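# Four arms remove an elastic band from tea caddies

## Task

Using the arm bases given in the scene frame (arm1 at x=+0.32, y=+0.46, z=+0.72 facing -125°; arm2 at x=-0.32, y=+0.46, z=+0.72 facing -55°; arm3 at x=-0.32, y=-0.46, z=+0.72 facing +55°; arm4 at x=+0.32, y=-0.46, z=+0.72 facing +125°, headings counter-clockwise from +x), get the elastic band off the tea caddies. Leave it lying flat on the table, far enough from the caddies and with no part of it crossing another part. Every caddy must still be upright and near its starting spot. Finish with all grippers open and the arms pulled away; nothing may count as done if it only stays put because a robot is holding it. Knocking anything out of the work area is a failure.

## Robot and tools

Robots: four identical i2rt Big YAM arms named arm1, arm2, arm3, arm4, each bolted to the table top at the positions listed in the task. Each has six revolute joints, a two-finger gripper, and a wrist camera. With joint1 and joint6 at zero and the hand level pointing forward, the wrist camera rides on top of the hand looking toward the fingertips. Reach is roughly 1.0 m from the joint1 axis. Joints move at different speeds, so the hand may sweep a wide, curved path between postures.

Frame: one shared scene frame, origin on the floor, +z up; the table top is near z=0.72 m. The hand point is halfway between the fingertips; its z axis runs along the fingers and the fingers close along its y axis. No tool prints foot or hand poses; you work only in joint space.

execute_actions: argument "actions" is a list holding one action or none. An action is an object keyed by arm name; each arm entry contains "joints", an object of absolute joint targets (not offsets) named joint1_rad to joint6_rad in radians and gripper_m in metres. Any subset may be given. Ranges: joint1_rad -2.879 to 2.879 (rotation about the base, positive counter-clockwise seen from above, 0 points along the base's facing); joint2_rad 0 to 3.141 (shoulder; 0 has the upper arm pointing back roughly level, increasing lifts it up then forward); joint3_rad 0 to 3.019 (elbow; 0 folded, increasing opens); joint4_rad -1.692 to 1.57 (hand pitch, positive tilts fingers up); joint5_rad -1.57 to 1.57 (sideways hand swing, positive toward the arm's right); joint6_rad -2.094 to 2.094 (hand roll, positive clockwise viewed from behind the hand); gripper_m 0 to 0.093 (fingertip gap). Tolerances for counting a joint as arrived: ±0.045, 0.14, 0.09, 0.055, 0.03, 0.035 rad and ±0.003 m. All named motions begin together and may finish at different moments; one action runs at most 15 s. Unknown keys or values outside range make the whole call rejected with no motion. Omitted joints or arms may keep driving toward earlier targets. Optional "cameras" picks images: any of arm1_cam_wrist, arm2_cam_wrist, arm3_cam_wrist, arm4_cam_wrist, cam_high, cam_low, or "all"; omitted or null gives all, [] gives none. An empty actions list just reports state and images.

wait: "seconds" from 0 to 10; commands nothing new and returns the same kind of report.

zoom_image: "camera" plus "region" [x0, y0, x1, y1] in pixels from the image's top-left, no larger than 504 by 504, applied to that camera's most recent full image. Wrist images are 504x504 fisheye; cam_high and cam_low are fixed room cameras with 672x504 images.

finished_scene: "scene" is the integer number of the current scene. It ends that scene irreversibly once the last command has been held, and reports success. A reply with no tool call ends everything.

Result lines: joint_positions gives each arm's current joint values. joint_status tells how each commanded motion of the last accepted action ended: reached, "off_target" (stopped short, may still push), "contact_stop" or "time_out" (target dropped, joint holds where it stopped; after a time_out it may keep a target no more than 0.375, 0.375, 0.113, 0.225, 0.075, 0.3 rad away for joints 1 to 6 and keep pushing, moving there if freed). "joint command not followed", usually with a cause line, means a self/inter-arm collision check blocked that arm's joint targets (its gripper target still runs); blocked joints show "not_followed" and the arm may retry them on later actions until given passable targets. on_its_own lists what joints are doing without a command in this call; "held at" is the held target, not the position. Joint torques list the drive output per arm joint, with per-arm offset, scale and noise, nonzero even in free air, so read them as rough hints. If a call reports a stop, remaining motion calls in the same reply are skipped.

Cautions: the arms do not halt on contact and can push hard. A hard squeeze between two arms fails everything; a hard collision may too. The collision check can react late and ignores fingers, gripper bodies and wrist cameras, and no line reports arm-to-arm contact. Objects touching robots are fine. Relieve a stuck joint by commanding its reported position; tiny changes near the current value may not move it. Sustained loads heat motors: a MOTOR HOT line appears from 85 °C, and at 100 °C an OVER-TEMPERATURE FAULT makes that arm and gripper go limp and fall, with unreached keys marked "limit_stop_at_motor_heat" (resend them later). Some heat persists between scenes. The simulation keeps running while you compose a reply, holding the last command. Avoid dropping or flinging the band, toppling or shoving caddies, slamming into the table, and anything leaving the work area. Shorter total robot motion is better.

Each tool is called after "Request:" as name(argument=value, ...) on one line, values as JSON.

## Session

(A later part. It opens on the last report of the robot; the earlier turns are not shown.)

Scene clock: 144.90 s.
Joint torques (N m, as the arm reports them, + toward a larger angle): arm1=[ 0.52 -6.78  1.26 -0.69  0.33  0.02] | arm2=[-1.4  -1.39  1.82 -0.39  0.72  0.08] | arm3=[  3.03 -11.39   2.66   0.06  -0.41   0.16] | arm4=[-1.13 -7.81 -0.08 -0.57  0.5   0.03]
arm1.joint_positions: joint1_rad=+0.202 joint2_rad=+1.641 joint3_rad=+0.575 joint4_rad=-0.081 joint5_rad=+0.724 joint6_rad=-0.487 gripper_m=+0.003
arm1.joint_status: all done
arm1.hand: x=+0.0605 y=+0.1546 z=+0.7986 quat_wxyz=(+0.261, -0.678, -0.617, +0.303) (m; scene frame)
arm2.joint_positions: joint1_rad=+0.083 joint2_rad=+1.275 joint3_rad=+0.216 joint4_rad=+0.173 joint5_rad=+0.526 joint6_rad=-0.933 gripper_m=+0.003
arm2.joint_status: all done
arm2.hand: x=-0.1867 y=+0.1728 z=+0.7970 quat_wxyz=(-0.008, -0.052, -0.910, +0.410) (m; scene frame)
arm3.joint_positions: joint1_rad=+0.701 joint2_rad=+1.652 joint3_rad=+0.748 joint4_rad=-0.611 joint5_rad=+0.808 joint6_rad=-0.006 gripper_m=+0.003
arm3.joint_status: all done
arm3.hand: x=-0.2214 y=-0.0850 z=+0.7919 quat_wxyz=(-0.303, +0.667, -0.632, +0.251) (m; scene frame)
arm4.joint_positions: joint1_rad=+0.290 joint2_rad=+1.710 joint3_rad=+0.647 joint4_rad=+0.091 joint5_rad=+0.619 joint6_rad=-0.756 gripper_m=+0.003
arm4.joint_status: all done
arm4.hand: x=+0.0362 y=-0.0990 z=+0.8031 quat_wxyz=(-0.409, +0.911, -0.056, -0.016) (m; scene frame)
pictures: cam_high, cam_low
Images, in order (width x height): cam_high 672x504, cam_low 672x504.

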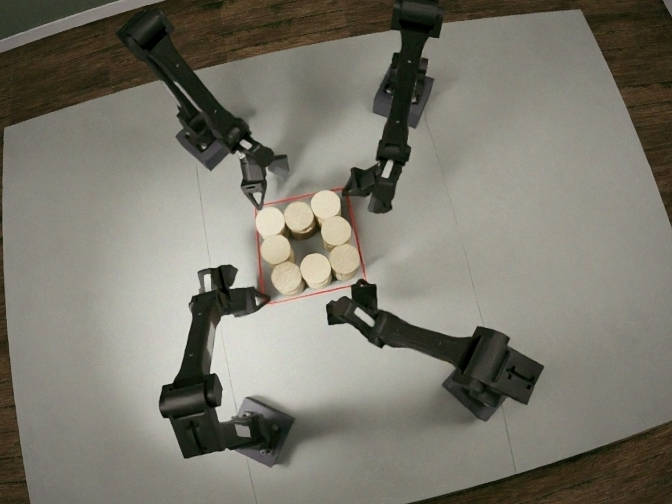

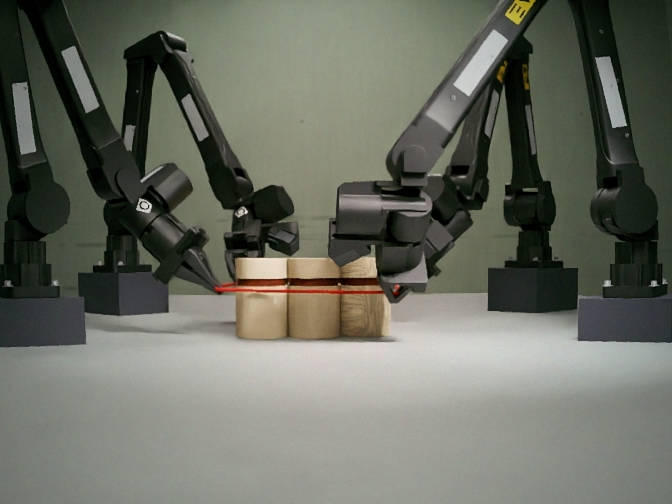

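Request:
execute_actions(actions=[{"arm1":{"joints":{"joint1_rad":0.15,"joint3_rad":0.495}},"arm2":{"joints":{"joint1_rad":0.01,"joint3_rad":0.13}},"arm4":{"joints":{"joint1_rad":0.25,"joint3_rad":0.57}}}], cameras=["cam_high"])

Request:
zoom_image(camera="cam_high", region=[210, 160, 410, 340])

Scene clock: 152.23 s.
Joint torques (N m, as the arm reports them, + toward a larger angle): arm1=[-0.71 -6.57 -0.07 -1.08  0.48  0.03] | arm2=[-2.15 -1.58  0.5  -0.49  1.02  0.12] | arm3=[  3.08 -11.42   2.73   0.07  -0.42   0.17] | arm4=[-2.19 -8.43 -0.58 -0.92  0.66  0.05]
arm1.joint_positions: joint1_rad=+0.159 joint2_rad=+1.641 joint3_rad=+0.557 joint4_rad=-0.072 joint5_rad=+0.719 joint6_rad=-0.490 gripper_m=+0.003
arm1.joint_status: all done
arm1.hand: x=+0.0512 y=+0.1721 z=+0.7942 quat_wxyz=(+0.267, -0.690, -0.606, +0.293) (m; scene frame)
arm2.joint_positions: joint1_rad=+0.034 joint2_rad=+1.275 joint3_rad=+0.193 joint4_rad=+0.177 joint5_rad=+0.518 joint6_rad=-0.935 gripper_m=+0.003
arm2.joint_status: all done
arm2.hand: x=-0.2063 y=+0.1758 z=+0.7896 quat_wxyz=(+0.005, -0.069, -0.913, +0.402) (m; scene frame)
arm3.joint_positions: joint1_rad=+0.701 joint2_rad=+1.652 joint3_rad=+0.748 joint4_rad=-0.611 joint5_rad=+0.808 joint6_rad=-0.006 gripper_m=+0.003
arm3.joint_status: not commanded
arm3.hand: x=-0.2214 y=-0.0850 z=+0.7919 quat_wxyz=(-0.303, +0.667, -0.632, +0.251) (m; scene frame)
arm4.joint_positions: joint1_rad=+0.267 joint2_rad=+1.710 joint3_rad=+0.639 joint4_rad=+0.099 joint5_rad=+0.615 joint6_rad=-0.758 gripper_m=+0.003
arm4.joint_status: all done
arm4.hand: x=+0.0463 y=-0.0945 z=+0.8013 quat_wxyz=(-0.408, +0.911, -0.065, -0.013) (m; scene frame)
pictures: cam_high
Images, in order (width x height): cam_high 672x504.

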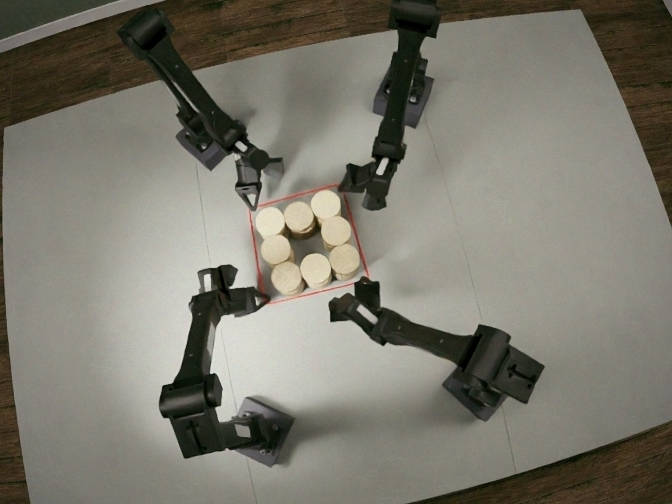

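Region (210, 160, 410, 340) of cam_high's 672x504 image, scaled by 2.520, with more detail than that image has; it fills the top 454 rows of this view, and the rest is white.

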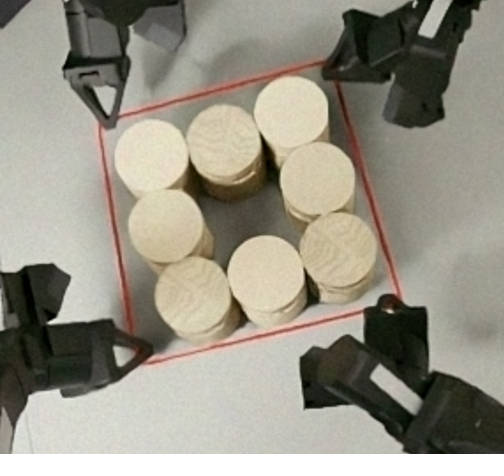

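Request:
execute_actions(actions=[{"arm1":{"joints":{"joint2_rad":1.35,"joint4_rad":-0.31}},"arm2":{"joints":{"joint2_rad":0.85,"joint4_rad":-0.09}},"arm3":{"joints":{"joint2_rad":1.395,"joint4_rad":-0.75}},"arm4":{"joints":{"joint2_rad":1.465,"joint4_rad":-0.105}}}], cameras=["cam_high","cam_low"])

Scene clock: 160.23 s.
Joint torques (N m, as the arm reports them, + toward a larger angle): arm1=[-1.11 -4.85  2.99 -1.79  0.62  0.05] | arm2=[-2.58  0.62  4.8  -0.74  1.14  0.11] | arm3=[ 3.08 -9.15  5.17 -1.06 -0.43  0.16] | arm4=[-2.2  -6.59  1.79 -1.48  0.69  0.05]
arm1.joint_positions: joint1_rad=+0.159 joint2_rad=+1.341 joint3_rad=+0.548 joint4_rad=-0.243 joint5_rad=+0.715 joint6_rad=-0.491 gripper_m=+0.003
arm1.joint_status: joint4_rad time_out (moved -0.171 of -0.238); the others done
arm1.on_its_own: joint4_rad reads -0.243 and still pushes toward -0.310 since a time_out
arm1.hand: x=+0.0535 y=+0.1755 z=+0.8817 quat_wxyz=(+0.244, -0.695, -0.583, +0.343) (m; scene frame)
arm2.joint_positions: joint1_rad=+0.034 joint2_rad=+0.846 joint3_rad=+0.181 joint4_rad=-0.042 joint5_rad=+0.514 joint6_rad=-0.936 gripper_m=+0.003
arm2.joint_status: all done
arm2.hand: x=-0.2063 y=+0.1782 z=+0.8677 quat_wxyz=(-0.058, -0.092, -0.878, +0.466) (m; scene frame)
arm3.joint_positions: joint1_rad=+0.701 joint2_rad=+1.393 joint3_rad=+0.742 joint4_rad=-0.700 joint5_rad=+0.808 joint6_rad=-0.006 gripper_m=+0.003
arm3.joint_status: all done
arm3.hand: x=-0.2215 y=-0.0841 z=+0.8779 quat_wxyz=(-0.353, +0.642, -0.652, +0.195) (m; scene frame)
arm4.joint_positions: joint1_rad=+0.267 joint2_rad=+1.448 joint3_rad=+0.630 joint4_rad=-0.047 joint5_rad=+0.613 joint6_rad=-0.759 gripper_m=+0.003
arm4.joint_status: joint4_rad time_out (moved -0.146 of -0.204); the others done
arm4.on_its_own: joint4_rad reads -0.047 and still pushes toward -0.105 since a time_out
arm4.hand: x=+0.0473 y=-0.0970 z=+0.8903 quat_wxyz=(-0.436, +0.895, -0.080, -0.053) (m; scene frame)
pictures: cam_high, cam_low
Images, in order (width x height): cam_high 672x504, cam_low 672x504.

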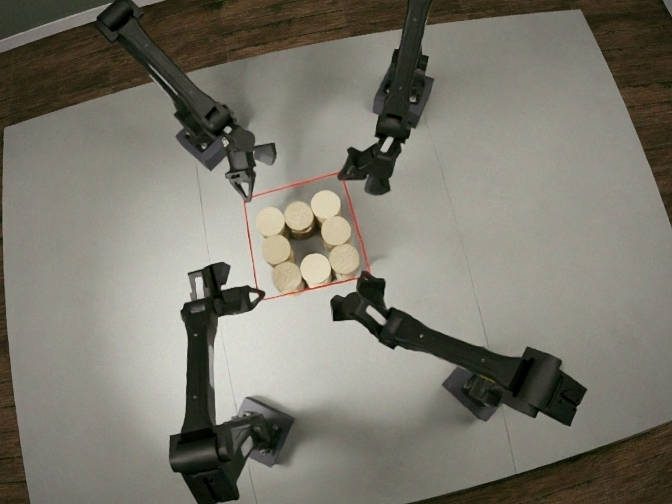

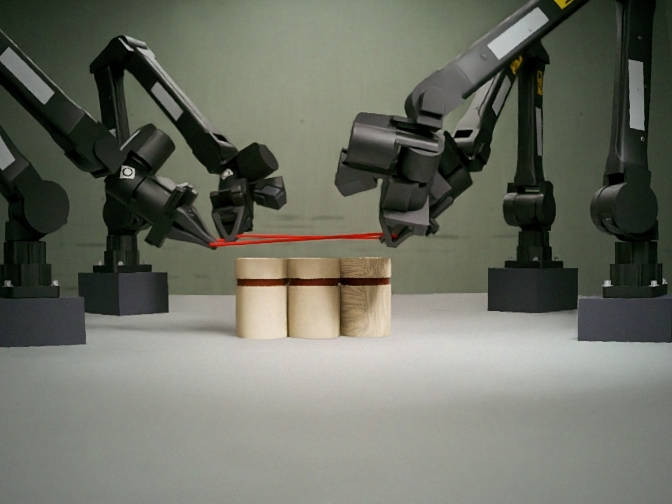

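Request:
execute_actions(actions=[{"arm1":{"joints":{"joint1_rad":0.454,"joint2_rad":1.314,"joint3_rad":0.69,"joint4_rad":-0.608}},"arm2":{"joints":{"joint1_rad":0.195,"joint2_rad":1.284,"joint3_rad":0.759,"joint4_rad":-0.475,"joint5_rad":0.35,"joint6_rad":-1.1}},"arm3":{"joints":{"joint1_rad":0.204,"joint2_rad":1.529,"joint3_rad":1.073,"joint4_rad":-0.894,"joint5_rad":0.55,"joint6_rad":-0.55}},"arm4":{"joints":{"joint1_rad":-0.028,"joint2_rad":1.325,"joint3_rad":0.738,"joint4_rad":-0.513,"joint5_rad":0.4,"joint6_rad":-1.15}}}], cameras=["cam_high","cam_low"])

Scene clock: 189.47 s.
Joint torques (N m, as the arm reports them, + toward a larger angle): arm1=[ 0.2  -7.23 10.68 -0.05  0.33  0.04] | arm2=[-0.79 -4.98 11.99  0.17  0.33 -0.01] | arm3=[ -0.92 -12.71  10.43   0.17   0.37  -0.01] | arm4=[-1.47 -6.85  7.73 -0.01  0.18 -0.04]
arm1.joint_positions: joint1_rad=+0.447 joint2_rad=+1.330 joint3_rad=+0.664 joint4_rad=-0.591 joint5_rad=+0.724 joint6_rad=-0.491 gripper_m=+0.003
arm1.joint_status: all done
arm1.hand: x=+0.1468 y=+0.1249 z=+0.9000 quat_wxyz=(+0.249, -0.586, -0.715, +0.289) (m; scene frame)
arm2.joint_positions: joint1_rad=+0.197 joint2_rad=+1.271 joint3_rad=+0.727 joint4_rad=-0.464 joint5_rad=+0.347 joint6_rad=-1.093 gripper_m=+0.003
arm2.joint_status: all done
arm2.hand: x=-0.0448 y=+0.1277 z=+0.9046 quat_wxyz=(-0.030, +0.118, -0.939, +0.322) (m; scene frame)
arm3.joint_positions: joint1_rad=+0.207 joint2_rad=+1.525 joint3_rad=+1.056 joint4_rad=-0.875 joint5_rad=+0.552 joint6_rad=-0.540 gripper_m=+0.003
arm3.joint_status: all done
arm3.hand: x=-0.0475 y=-0.0751 z=+0.9063 quat_wxyz=(-0.183, +0.694, -0.658, +0.227) (m; scene frame)
arm4.joint_positions: joint1_rad=-0.022 joint2_rad=+1.324 joint3_rad=+0.734 joint4_rad=-0.497 joint5_rad=+0.396 joint6_rad=-1.145 gripper_m=+0.003
arm4.joint_status: all done
arm4.hand: x=+0.1468 y=-0.0717 z=+0.9141 quat_wxyz=(-0.302, +0.951, +0.024, +0.058) (m; scene frame)
pictures: cam_high, cam_low
Images, in order (width x height): cam_high 672x504, cam_low 672x504.

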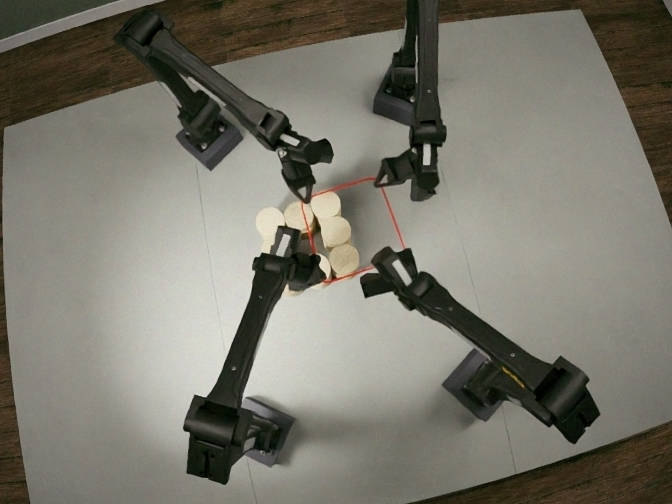

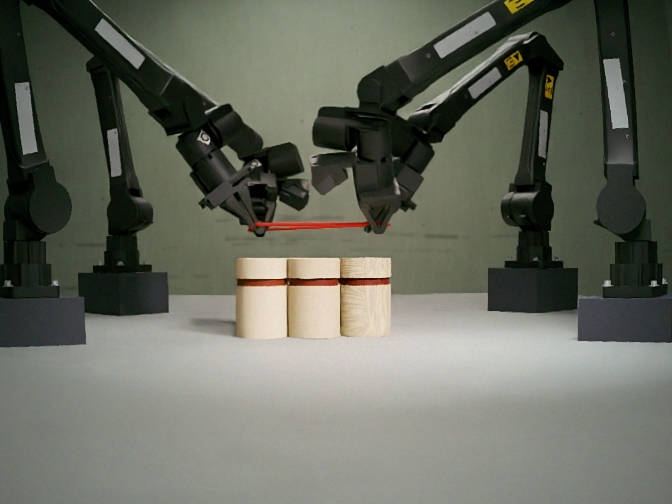

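Request:
execute_actions(actions=[{"arm1":{"joints":{"joint1_rad":0.81,"joint2_rad":1.33,"joint3_rad":0.70,"joint4_rad":-0.59}},"arm2":{"joints":{"joint1_rad":0.28,"joint2_rad":1.597,"joint3_rad":1.17,"joint4_rad":-0.61,"joint5_rad":0.17,"joint6_rad":-1.25}},"arm3":{"joints":{"joint1_rad":-0.13,"joint2_rad":1.66,"joint3_rad":1.24,"joint4_rad":-0.805,"joint5_rad":0.27,"joint6_rad":-1.05}},"arm4":{"joints":{"joint1_rad":-0.46,"joint2_rad":1.2,"joint3_rad":0.63,"joint4_rad":-0.54,"joint5_rad":0.2,"joint6_rad":-1.5}}}], cameras=["cam_high"])

Request:
execute_actions(actions=[{"arm1":{"joints":{"joint1_rad":1.15,"joint2_rad":1.407,"joint3_rad":0.76,"joint4_rad":-0.571}},"arm2":{"joints":{"joint1_rad":0.342,"joint2_rad":1.91,"joint3_rad":1.57,"joint4_rad":-0.744,"joint5_rad":0,"joint6_rad":-1.4}},"arm3":{"joints":{"joint1_rad":-0.401,"joint2_rad":1.825,"joint3_rad":1.455,"joint4_rad":-0.716,"joint5_rad":0,"joint6_rad":-1.57}},"arm4":{"joints":{"joint1_rad":-0.9,"joint2_rad":1.112,"joint3_rad":0.575,"joint4_rad":-0.563,"joint5_rad":0,"joint6_rad":-1.9}}}], cameras=["cam_high","cam_low"])

Scene clock: 206.77 s.
Joint torques (N m, as the arm reports them, + toward a larger angle): arm1=[-0.26 -6.09 11.    0.73  0.33  0.04] | arm2=[ -0.61 -10.44  12.56   0.61  -0.09   0.  ] | arm3=[  0.91 -15.78  12.27   1.25   0.04   0.  ] | arm4=[-1.56 -5.77  7.    0.38  0.14 -0.06]
arm1.joint_positions: joint1_rad=+0.809 joint2_rad=+1.330 joint3_rad=+0.671 joint4_rad=-0.591 joint5_rad=+0.723 joint6_rad=-0.491 gripper_m=+0.003
arm1.joint_status: all done
arm1.hand: x=+0.2776 y=+0.0824 z=+0.9023 quat_wxyz=(+0.192, -0.448, -0.808, +0.332) (m; scene frame)
arm2.joint_positions: joint1_rad=+0.283 joint2_rad=+1.591 joint3_rad=+1.136 joint4_rad=-0.602 joint5_rad=+0.175 joint6_rad=-1.243 gripper_m=+0.003
arm2.joint_status: all done
arm2.hand: x=+0.1052 y=+0.0942 z=+0.9162 quat_wxyz=(-0.073, +0.257, -0.928, +0.258) (m; scene frame)
arm3.joint_positions: joint1_rad=-0.145 joint2_rad=+1.660 joint3_rad=+1.205 joint4_rad=-0.810 joint5_rad=+0.275 joint6_rad=-1.042 gripper_m=+0.003
arm3.joint_status: all done
arm3.hand: x=+0.0905 y=-0.1082 z=+0.8874 quat_wxyz=(-0.132, +0.766, -0.611, +0.154) (m; scene frame)
arm4.joint_positions: joint1_rad=-0.451 joint2_rad=+1.204 joint3_rad=+0.636 joint4_rad=-0.533 joint5_rad=+0.194 joint6_rad=-1.493 gripper_m=+0.003
arm4.joint_status: all done
arm4.hand: x=+0.2975 y=-0.0788 z=+0.9058 quat_wxyz=(-0.246, +0.967, +0.010, +0.071) (m; scene frame)
pictures: cam_high
Images, in order (width x height): cam_high 672x504.

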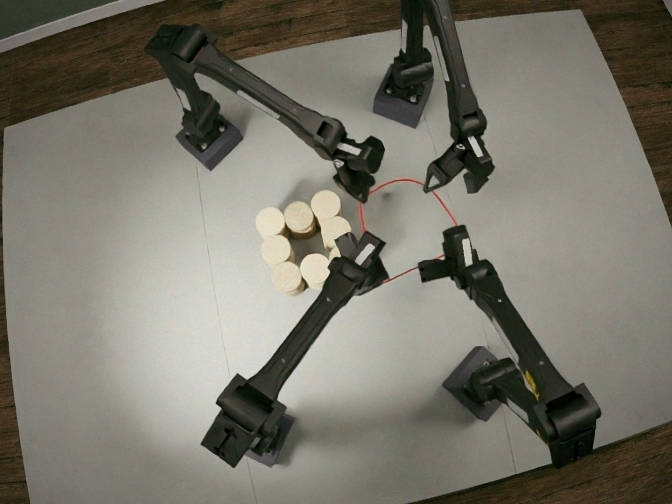

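Scene clock: 208.30 s.
Joint torques (N m, as the arm reports them, + toward a larger angle): arm1=[-0.38 -6.45 11.12  0.78  0.33  0.04] | arm2=[  0.36 -15.65  13.02   0.57  -0.31   0.01] | arm3=[ -0.16 -18.96  13.43   1.7    0.18  -0.04] | arm4=[-1.28 -4.65  7.6   0.38 -0.11 -0.08]
arm1.joint_positions: joint1_rad=+1.150 joint2_rad=+1.399 joint3_rad=+0.728 joint4_rad=-0.574 joint5_rad=+0.723 joint6_rad=-0.491 gripper_m=+0.003
arm1.joint_status: all done
arm1.hand: x=+0.4194 y=+0.0682 z=+0.8994 quat_wxyz=(+0.132, -0.304, -0.871, +0.361) (m; scene frame)
arm2.joint_positions: joint1_rad=+0.332 joint2_rad=+1.907 joint3_rad=+1.532 joint4_rad=-0.734 joint5_rad=+0.007 joint6_rad=-1.393 gripper_m=+0.003
arm2.joint_status: all done
arm2.hand: x=+0.2339 y=+0.0726 z=+0.8925 quat_wxyz=(-0.115, +0.372, -0.900, +0.196) (m; scene frame)
arm3.joint_positions: joint1_rad=-0.405 joint2_rad=+1.826 joint3_rad=+1.410 joint4_rad=-0.729 joint5_rad=-0.003 joint6_rad=-1.557 gripper_m=+0.003
arm3.joint_status: all done
arm3.hand: x=+0.2252 y=-0.1358 z=+0.8835 quat_wxyz=(-0.184, +0.847, -0.489, +0.103) (m; scene frame)
arm4.joint_positions: joint1_rad=-0.895 joint2_rad=+1.117 joint3_rad=+0.576 joint4_rad=-0.558 joint5_rad=-0.002 joint6_rad=-1.896 gripper_m=+0.003
arm4.joint_status: all done
arm4.hand: x=+0.4244 y=-0.1208 z=+0.9045 quat_wxyz=(-0.228, +0.971, +0.013, +0.074) (m; scene frame)
pictures: cam_high, cam_low
Images, in order (width x height): cam_high 672x504, cam_low 672x504.

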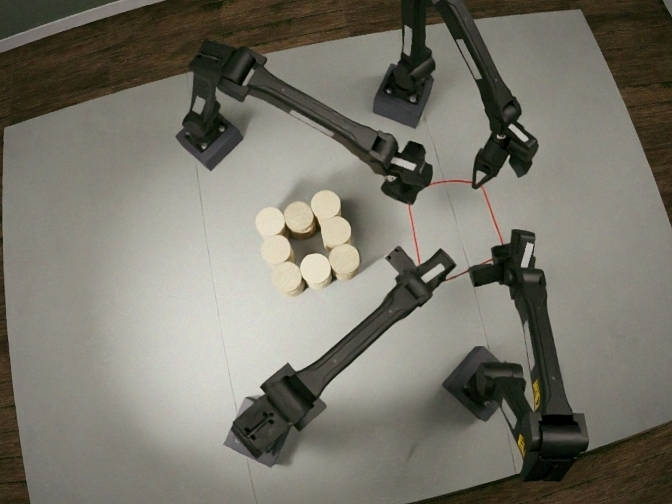

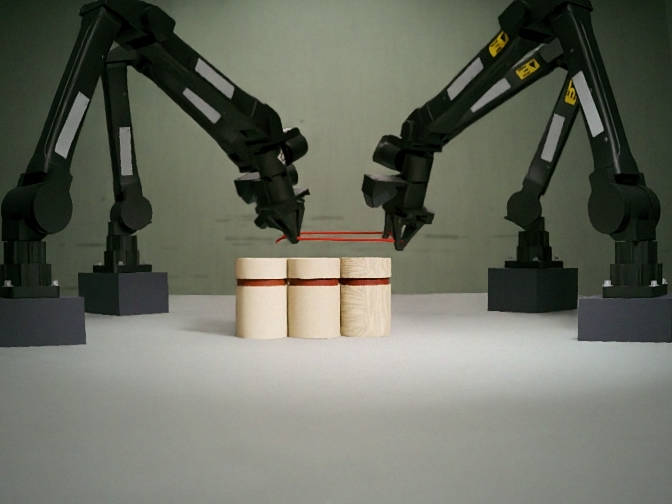

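Request:
execute_actions(actions=[{"arm1":{"joints":{"joint2_rad":1.848,"joint3_rad":0.652,"joint4_rad":-0.036}},"arm2":{"joints":{"joint1_rad":0.315,"joint2_rad":2.136,"joint3_rad":1.449,"joint4_rad":-0.413}},"arm3":{"joints":{"joint1_rad":-0.375,"joint2_rad":2.065,"joint3_rad":1.349,"joint4_rad":-0.376}},"arm4":{"joints":{"joint2_rad":1.632,"joint3_rad":0.407,"joint4_rad":0.125}}}], cameras=["cam_high","arm1_cam_wrist"])

Scene clock: 219.20 s.
Joint torques (N m, as the arm reports them, + toward a larger angle): arm1=[-0.3  -8.96  3.93  1.09  0.3   0.05] | arm2=[ -1.74 -15.27   8.78   1.2   -0.16   0.06] | arm3=[  0.47 -19.1    8.49   2.06   0.1   -0.02] | arm4=[-1.22 -6.13  2.64  1.07 -0.03  0.  ]
arm1.joint_positions: joint1_rad=+1.150 joint2_rad=+1.840 joint3_rad=+0.660 joint4_rad=-0.045 joint5_rad=+0.725 joint6_rad=-0.491 gripper_m=+0.003
arm1.joint_status: all done
arm1.hand: x=+0.4257 y=+0.0548 z=+0.7476 quat_wxyz=(+0.126, -0.307, -0.869, +0.368) (m; scene frame)
arm2.joint_positions: joint1_rad=+0.320 joint2_rad=+2.113 joint3_rad=+1.446 joint4_rad=-0.425 joint5_rad=+0.003 joint6_rad=-1.395 gripper_m=+0.003
arm2.joint_status: all done
arm2.hand: x=+0.2388 y=+0.0577 z=+0.7524 quat_wxyz=(-0.120, +0.367, -0.900, +0.204) (m; scene frame)
arm3.joint_positions: joint1_rad=-0.386 joint2_rad=+2.050 joint3_rad=+1.343 joint4_rad=-0.396 joint5_rad=-0.002 joint6_rad=-1.561 gripper_m=+0.002
arm3.joint_status: all done
arm3.hand: x=+0.2393 y=-0.1137 z=+0.7497 quat_wxyz=(-0.202, +0.848, -0.477, +0.112) (m; scene frame)
arm4.joint_positions: joint1_rad=-0.895 joint2_rad=+1.623 joint3_rad=+0.420 joint4_rad=+0.115 joint5_rad=-0.004 joint6_rad=-1.900 gripper_m=+0.003
arm4.joint_status: all done
arm4.hand: x=+0.4264 y=-0.1146 z=+0.7504 quat_wxyz=(-0.233, +0.970, +0.015, +0.075) (m; scene frame)
pictures: arm1_cam_wrist, cam_high
Images, in order (width x height): arm1_cam_wrist 504x504, cam_high 672x504.

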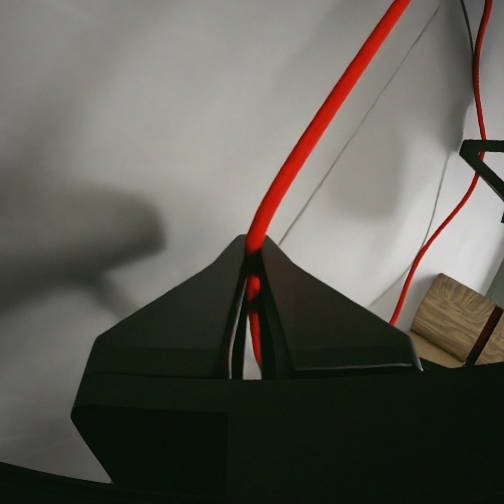

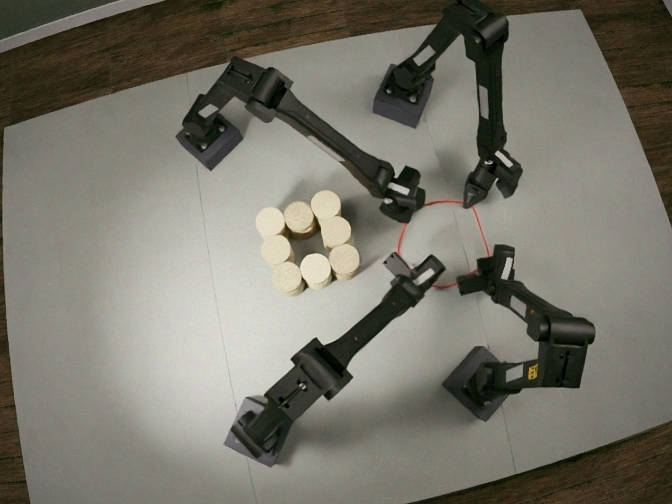

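Request:
execute_actions(actions=[{"arm1":{"joints":{"joint2_rad":1.895}},"arm2":{"joints":{"joint2_rad":2.165}},"arm3":{"joints":{"joint2_rad":2.095}},"arm4":{"joints":{"joint2_rad":1.69}}}], cameras=[])

Request:
execute_actions(actions=[{"arm1":{"joints":{"gripper_m":0.022}},"arm2":{"joints":{"gripper_m":0.03}},"arm3":{"joints":{"gripper_m":0.03}},"arm4":{"joints":{"gripper_m":0.03}}}], cameras=[])

Request:
execute_actions(actions=[{"arm1":{"joints":{"joint1_rad":1.23,"joint2_rad":1.73,"joint3_rad":0.58}},"arm2":{"joints":{"joint2_rad":2.01,"joint3_rad":1.35}},"arm3":{"joints":{"joint2_rad":1.94,"joint3_rad":1.25}},"arm4":{"joints":{"joint2_rad":1.45,"joint3_rad":0.3}}}])

Scene clock: 225.73 s.
Joint torques (N m, as the arm reports them, + toward a larger angle): arm1=[-0.43 -7.96  3.6   0.78  0.06  0.05] | arm2=[ -1.16 -14.97   8.47   0.91  -0.15  -0.03] | arm3=[  0.49 -16.06   8.57   1.96   0.11  -0.01] | arm4=[-1.31 -5.09  2.34  0.43 -0.04 -0.01]
arm1.joint_positions: joint1_rad=+1.150 joint2_rad=+1.872 joint3_rad=+0.660 joint4_rad=-0.038 joint5_rad=+0.731 joint6_rad=-0.491 gripper_m=+0.003
arm1.joint_status: all done
arm1.hand: x=+0.4221 y=+0.0591 z=+0.7364 quat_wxyz=(+0.137, -0.304, -0.871, +0.362) (m; scene frame)
arm2.joint_positions: joint1_rad=+0.320 joint2_rad=+2.129 joint3_rad=+1.446 joint4_rad=-0.418 joint5_rad=+0.003 joint6_rad=-1.396 gripper_m=+0.003
arm2.joint_status: all done
arm2.hand: x=+0.2380 y=+0.0582 z=+0.7428 quat_wxyz=(-0.118, +0.368, -0.900, +0.200) (m; scene frame)
arm3.joint_positions: joint1_rad=-0.386 joint2_rad=+2.052 joint3_rad=+1.343 joint4_rad=-0.392 joint5_rad=-0.002 joint6_rad=-1.561 gripper_m=+0.002
arm3.joint_status: all done
arm3.hand: x=+0.2396 y=-0.1135 z=+0.7487 quat_wxyz=(-0.202, +0.848, -0.477, +0.112) (m; scene frame)
arm4.joint_positions: joint1_rad=-0.895 joint2_rad=+1.658 joint3_rad=+0.420 joint4_rad=+0.129 joint5_rad=-0.004 joint6_rad=-1.900 gripper_m=+0.003
arm4.joint_status: all done
arm4.hand: x=+0.4254 y=-0.1181 z=+0.7404 quat_wxyz=(-0.223, +0.972, +0.015, +0.072) (m; scene frame)
pictures: none
No camera images: the call's "cameras" was empty. Leave "cameras" out to get every camera's image.

Scene clock: 226.30 s.
Joint torques (N m, as the arm reports them, + toward a larger angle): arm1=[-0.39 -7.36  3.64  0.46 -0.77  0.04] | arm2=[ -1.31 -14.99   8.14   0.26  -0.21   0.04] | arm3=[  0.47 -16.51   8.     1.18   0.09   0.01] | arm4=[-1.11 -4.41  1.99 -0.18  0.17 -0.02]
arm1.joint_positions: joint1_rad=+1.149 joint2_rad=+1.865 joint3_rad=+0.661 joint4_rad=-0.030 joint5_rad=+0.754 joint6_rad=-0.491 gripper_m=+0.022
arm1.joint_status: all done
arm1.hand: x=+0.4206 y=+0.0556 z=+0.7420 quat_wxyz=(+0.140, -0.307, -0.864, +0.373) (m; scene frame)
arm2.joint_positions: joint1_rad=+0.319 joint2_rad=+2.129 joint3_rad=+1.452 joint4_rad=-0.403 joint5_rad=+0.004 joint6_rad=-1.397 gripper_m=+0.030
arm2.joint_status: all done
arm2.hand: x=+0.2426 y=+0.0545 z=+0.7470 quat_wxyz=(-0.123, +0.367, -0.898, +0.209) (m; scene frame)
arm3.joint_positions: joint1_rad=-0.386 joint2_rad=+2.052 joint3_rad=+1.350 joint4_rad=-0.373 joint5_rad=-0.001 joint6_rad=-1.562 gripper_m=+0.030
arm3.joint_status: all done
arm3.hand: x=+0.2461 y=-0.1095 z=+0.7538 quat_wxyz=(-0.214, +0.845, -0.475, +0.119) (m; scene frame)
arm4.joint_positions: joint1_rad=-0.895 joint2_rad=+1.652 joint3_rad=+0.426 joint4_rad=+0.145 joint5_rad=-0.010 joint6_rad=-1.900 gripper_m=+0.030
arm4.joint_status: all done
arm4.hand: x=+0.4267 y=-0.1099 z=+0.7457 quat_wxyz=(-0.237, +0.969, +0.016, +0.073) (m; scene frame)
pictures: none
No camera images: the call's "cameras" was empty. Leave "cameras" out to get every camera's image.

Scene clock: 227.50 s.
Joint torques (N m, as the arm reports them, + toward a larger angle): arm1=[-0.53 -9.33  5.53  0.64  0.31  0.04] | arm2=[ -1.14 -16.97   8.96   0.71  -0.16   0.03] | arm3=[  0.48 -22.61   8.81   1.05   0.08  -0.01] | arm4=[-1.1  -5.35  4.49  0.57 -0.09 -0.02]
arm1.joint_positions: joint1_rad=+1.232 joint2_rad=+1.738 joint3_rad=+0.572 joint4_rad=-0.034 joint5_rad=+0.724 joint6_rad=-0.491 gripper_m=+0.022
arm1.joint_status: all done
arm1.hand: x=+0.4430 y=+0.0869 z=+0.7659 quat_wxyz=(+0.102, -0.275, -0.878, +0.379) (m; scene frame)
arm2.joint_positions: joint1_rad=+0.319 joint2_rad=+2.029 joint3_rad=+1.341 joint4_rad=-0.410 joint5_rad=+0.004 joint6_rad=-1.397 gripper_m=+0.030
arm2.joint_status: all done
arm2.hand: x=+0.2132 y=+0.0759 z=+0.7656 quat_wxyz=(-0.118, +0.368, -0.900, +0.201) (m; scene frame)
arm3.joint_positions: joint1_rad=-0.386 joint2_rad=+1.975 joint3_rad=+1.239 joint4_rad=-0.370 joint5_rad=-0.001 joint6_rad=-1.562 gripper_m=+0.030
arm3.joint_status: all done
arm3.hand: x=+0.2127 y=-0.1302 z=+0.7579 quat_wxyz=(-0.201, +0.849, -0.477, +0.112) (m; scene frame)
arm4.joint_positions: joint1_rad=-0.895 joint2_rad=+1.453 joint3_rad=+0.293 joint4_rad=+0.126 joint5_rad=-0.003 joint6_rad=-1.900 gripper_m=+0.030
arm4.joint_status: all done
arm4.hand: x=+0.4155 y=-0.1507 z=+0.7725 quat_wxyz=(-0.258, +0.962, +0.015, +0.084) (m; scene frame)
pictures: arm1_cam_wrist, arm2_cam_wrist, arm3_cam_wrist, arm4_cam_wrist, cam_high, cam_low
Images, in order (width x height): arm1_cam_wrist 504x504, arm2_cam_wrist 504x504, arm3_cam_wrist 504x504, arm4_cam_wrist 504x504, cam_high 672x504, cam_low 672x504.

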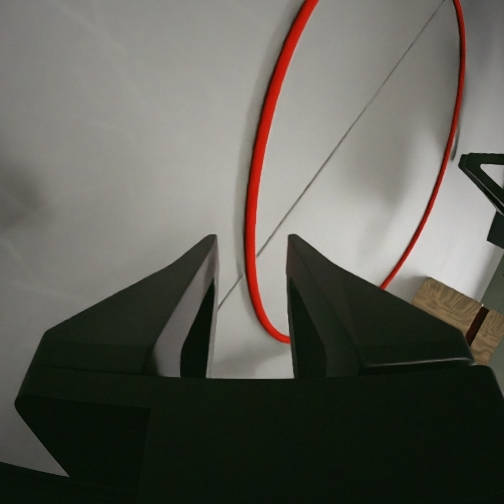

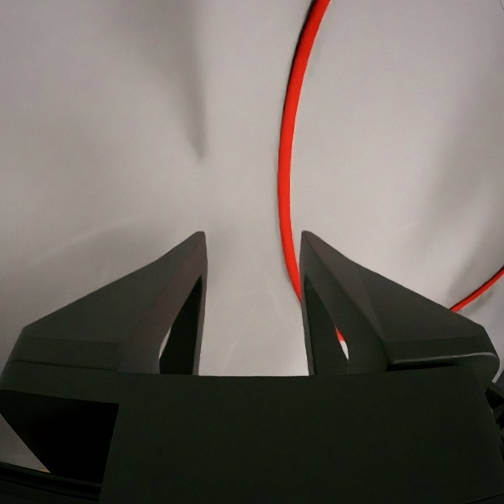

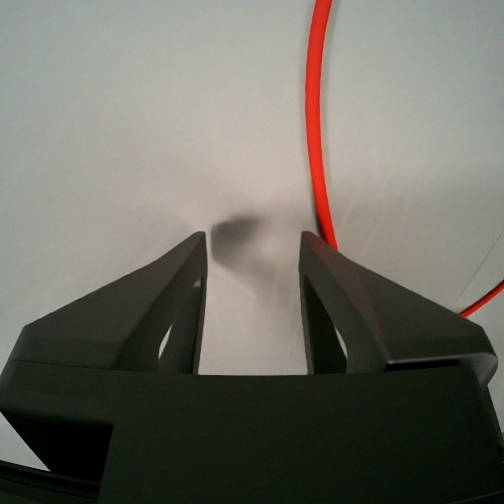

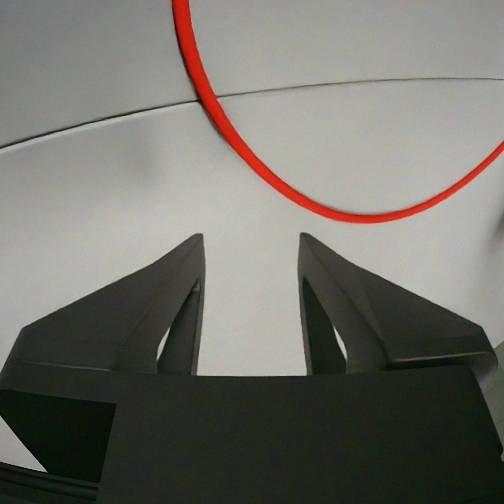

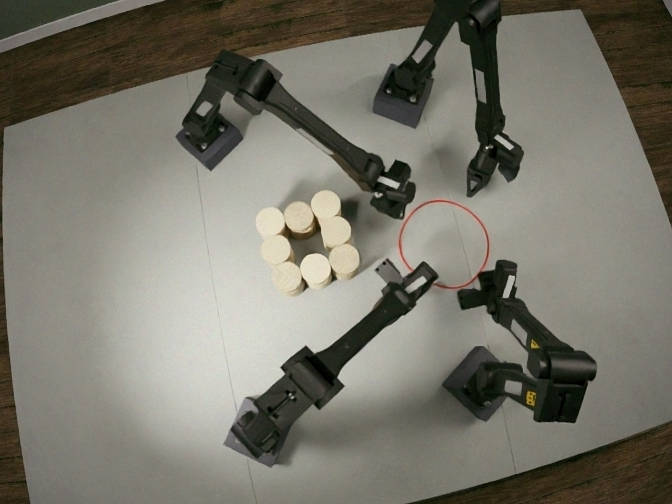

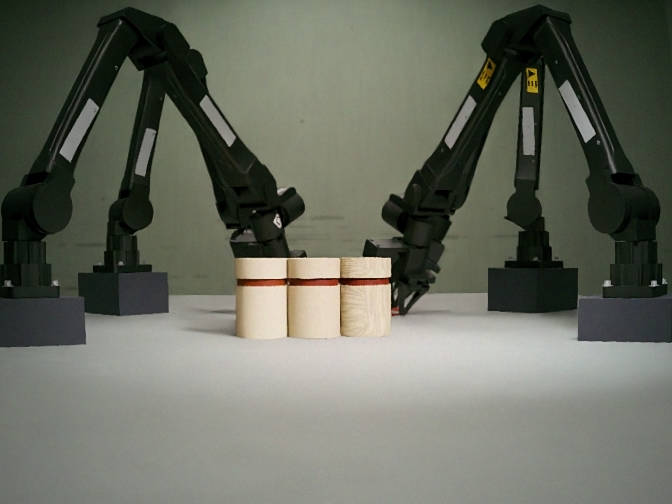

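Table contact reads ~0.74–0.75. Clear away.

Request:
execute_actions(actions=[{"arm1":{"joints":{"joint1_rad":1.6,"joint2_rad":1.0,"joint4_rad":-0.5}},"arm2":{"joints":{"joint2_rad":1.1,"joint4_rad":-0.9}},"arm3":{"joints":{"joint2_rad":1.1,"joint4_rad":-0.8}},"arm4":{"joints":{"joint1_rad":-1.5,"joint2_rad":0.7,"joint4_rad":-0.2}}}], cameras=["cam_high"])

Request:
finished_scene(scene=1)

Scene clock: 234.17 s.
Joint torques (N m, as the arm reports them, + toward a larger angle): arm1=[-0.15 -3.24 10.64  0.85  0.29  0.04] | arm2=[-0.83 -4.86 12.06  0.95 -0.09  0.07] | arm3=[ 0.45 -6.92 12.46  1.28  0.12  0.03] | arm4=[-1.09 -0.74  9.22  0.92 -0.14  0.  ]
arm1.joint_positions: joint1_rad=+1.598 joint2_rad=+1.003 joint3_rad=+0.572 joint4_rad=-0.492 joint5_rad=+0.723 joint6_rad=-0.491 gripper_m=+0.022
arm1.joint_status: all done
arm1.hand: x=+0.5436 y=+0.1747 z=+0.9770 quat_wxyz=(-0.081, -0.155, -0.878, +0.445) (m; scene frame)
arm2.joint_positions: joint1_rad=+0.319 joint2_rad=+1.085 joint3_rad=+1.336 joint4_rad=-0.893 joint5_rad=+0.004 joint6_rad=-1.397 gripper_m=+0.030
arm2.joint_status: all done
arm2.hand: x=+0.0665 y=+0.1877 z=+1.2321 quat_wxyz=(-0.232, +0.339, -0.828, +0.382) (m; scene frame)
arm3.joint_positions: joint1_rad=-0.386 joint2_rad=+1.090 joint3_rad=+1.233 joint4_rad=-0.786 joint5_rad=-0.001 joint6_rad=-1.562 gripper_m=+0.030
arm3.joint_status: all done
arm3.hand: x=+0.0895 y=-0.2049 z=+1.1874 quat_wxyz=(-0.391, +0.780, -0.438, +0.217) (m; scene frame)
arm4.joint_positions: joint1_rad=-1.497 joint2_rad=+0.702 joint3_rad=+0.293 joint4_rad=-0.193 joint5_rad=+0.000 joint6_rad=-1.900 gripper_m=+0.030
arm4.joint_status: all done
arm4.hand: x=+0.5778 y=-0.2570 z=+0.9551 quat_wxyz=(-0.386, +0.846, -0.250, +0.270) (m; scene frame)
pictures: cam_high
Images, in order (width x height): cam_high 672x504.

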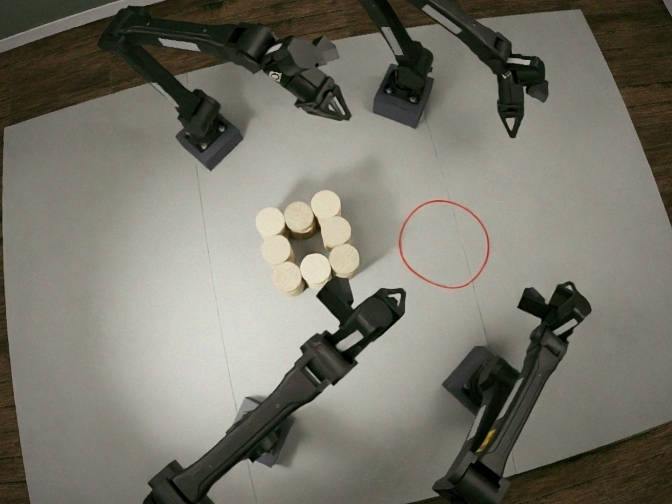

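The scene is finished: the task was done.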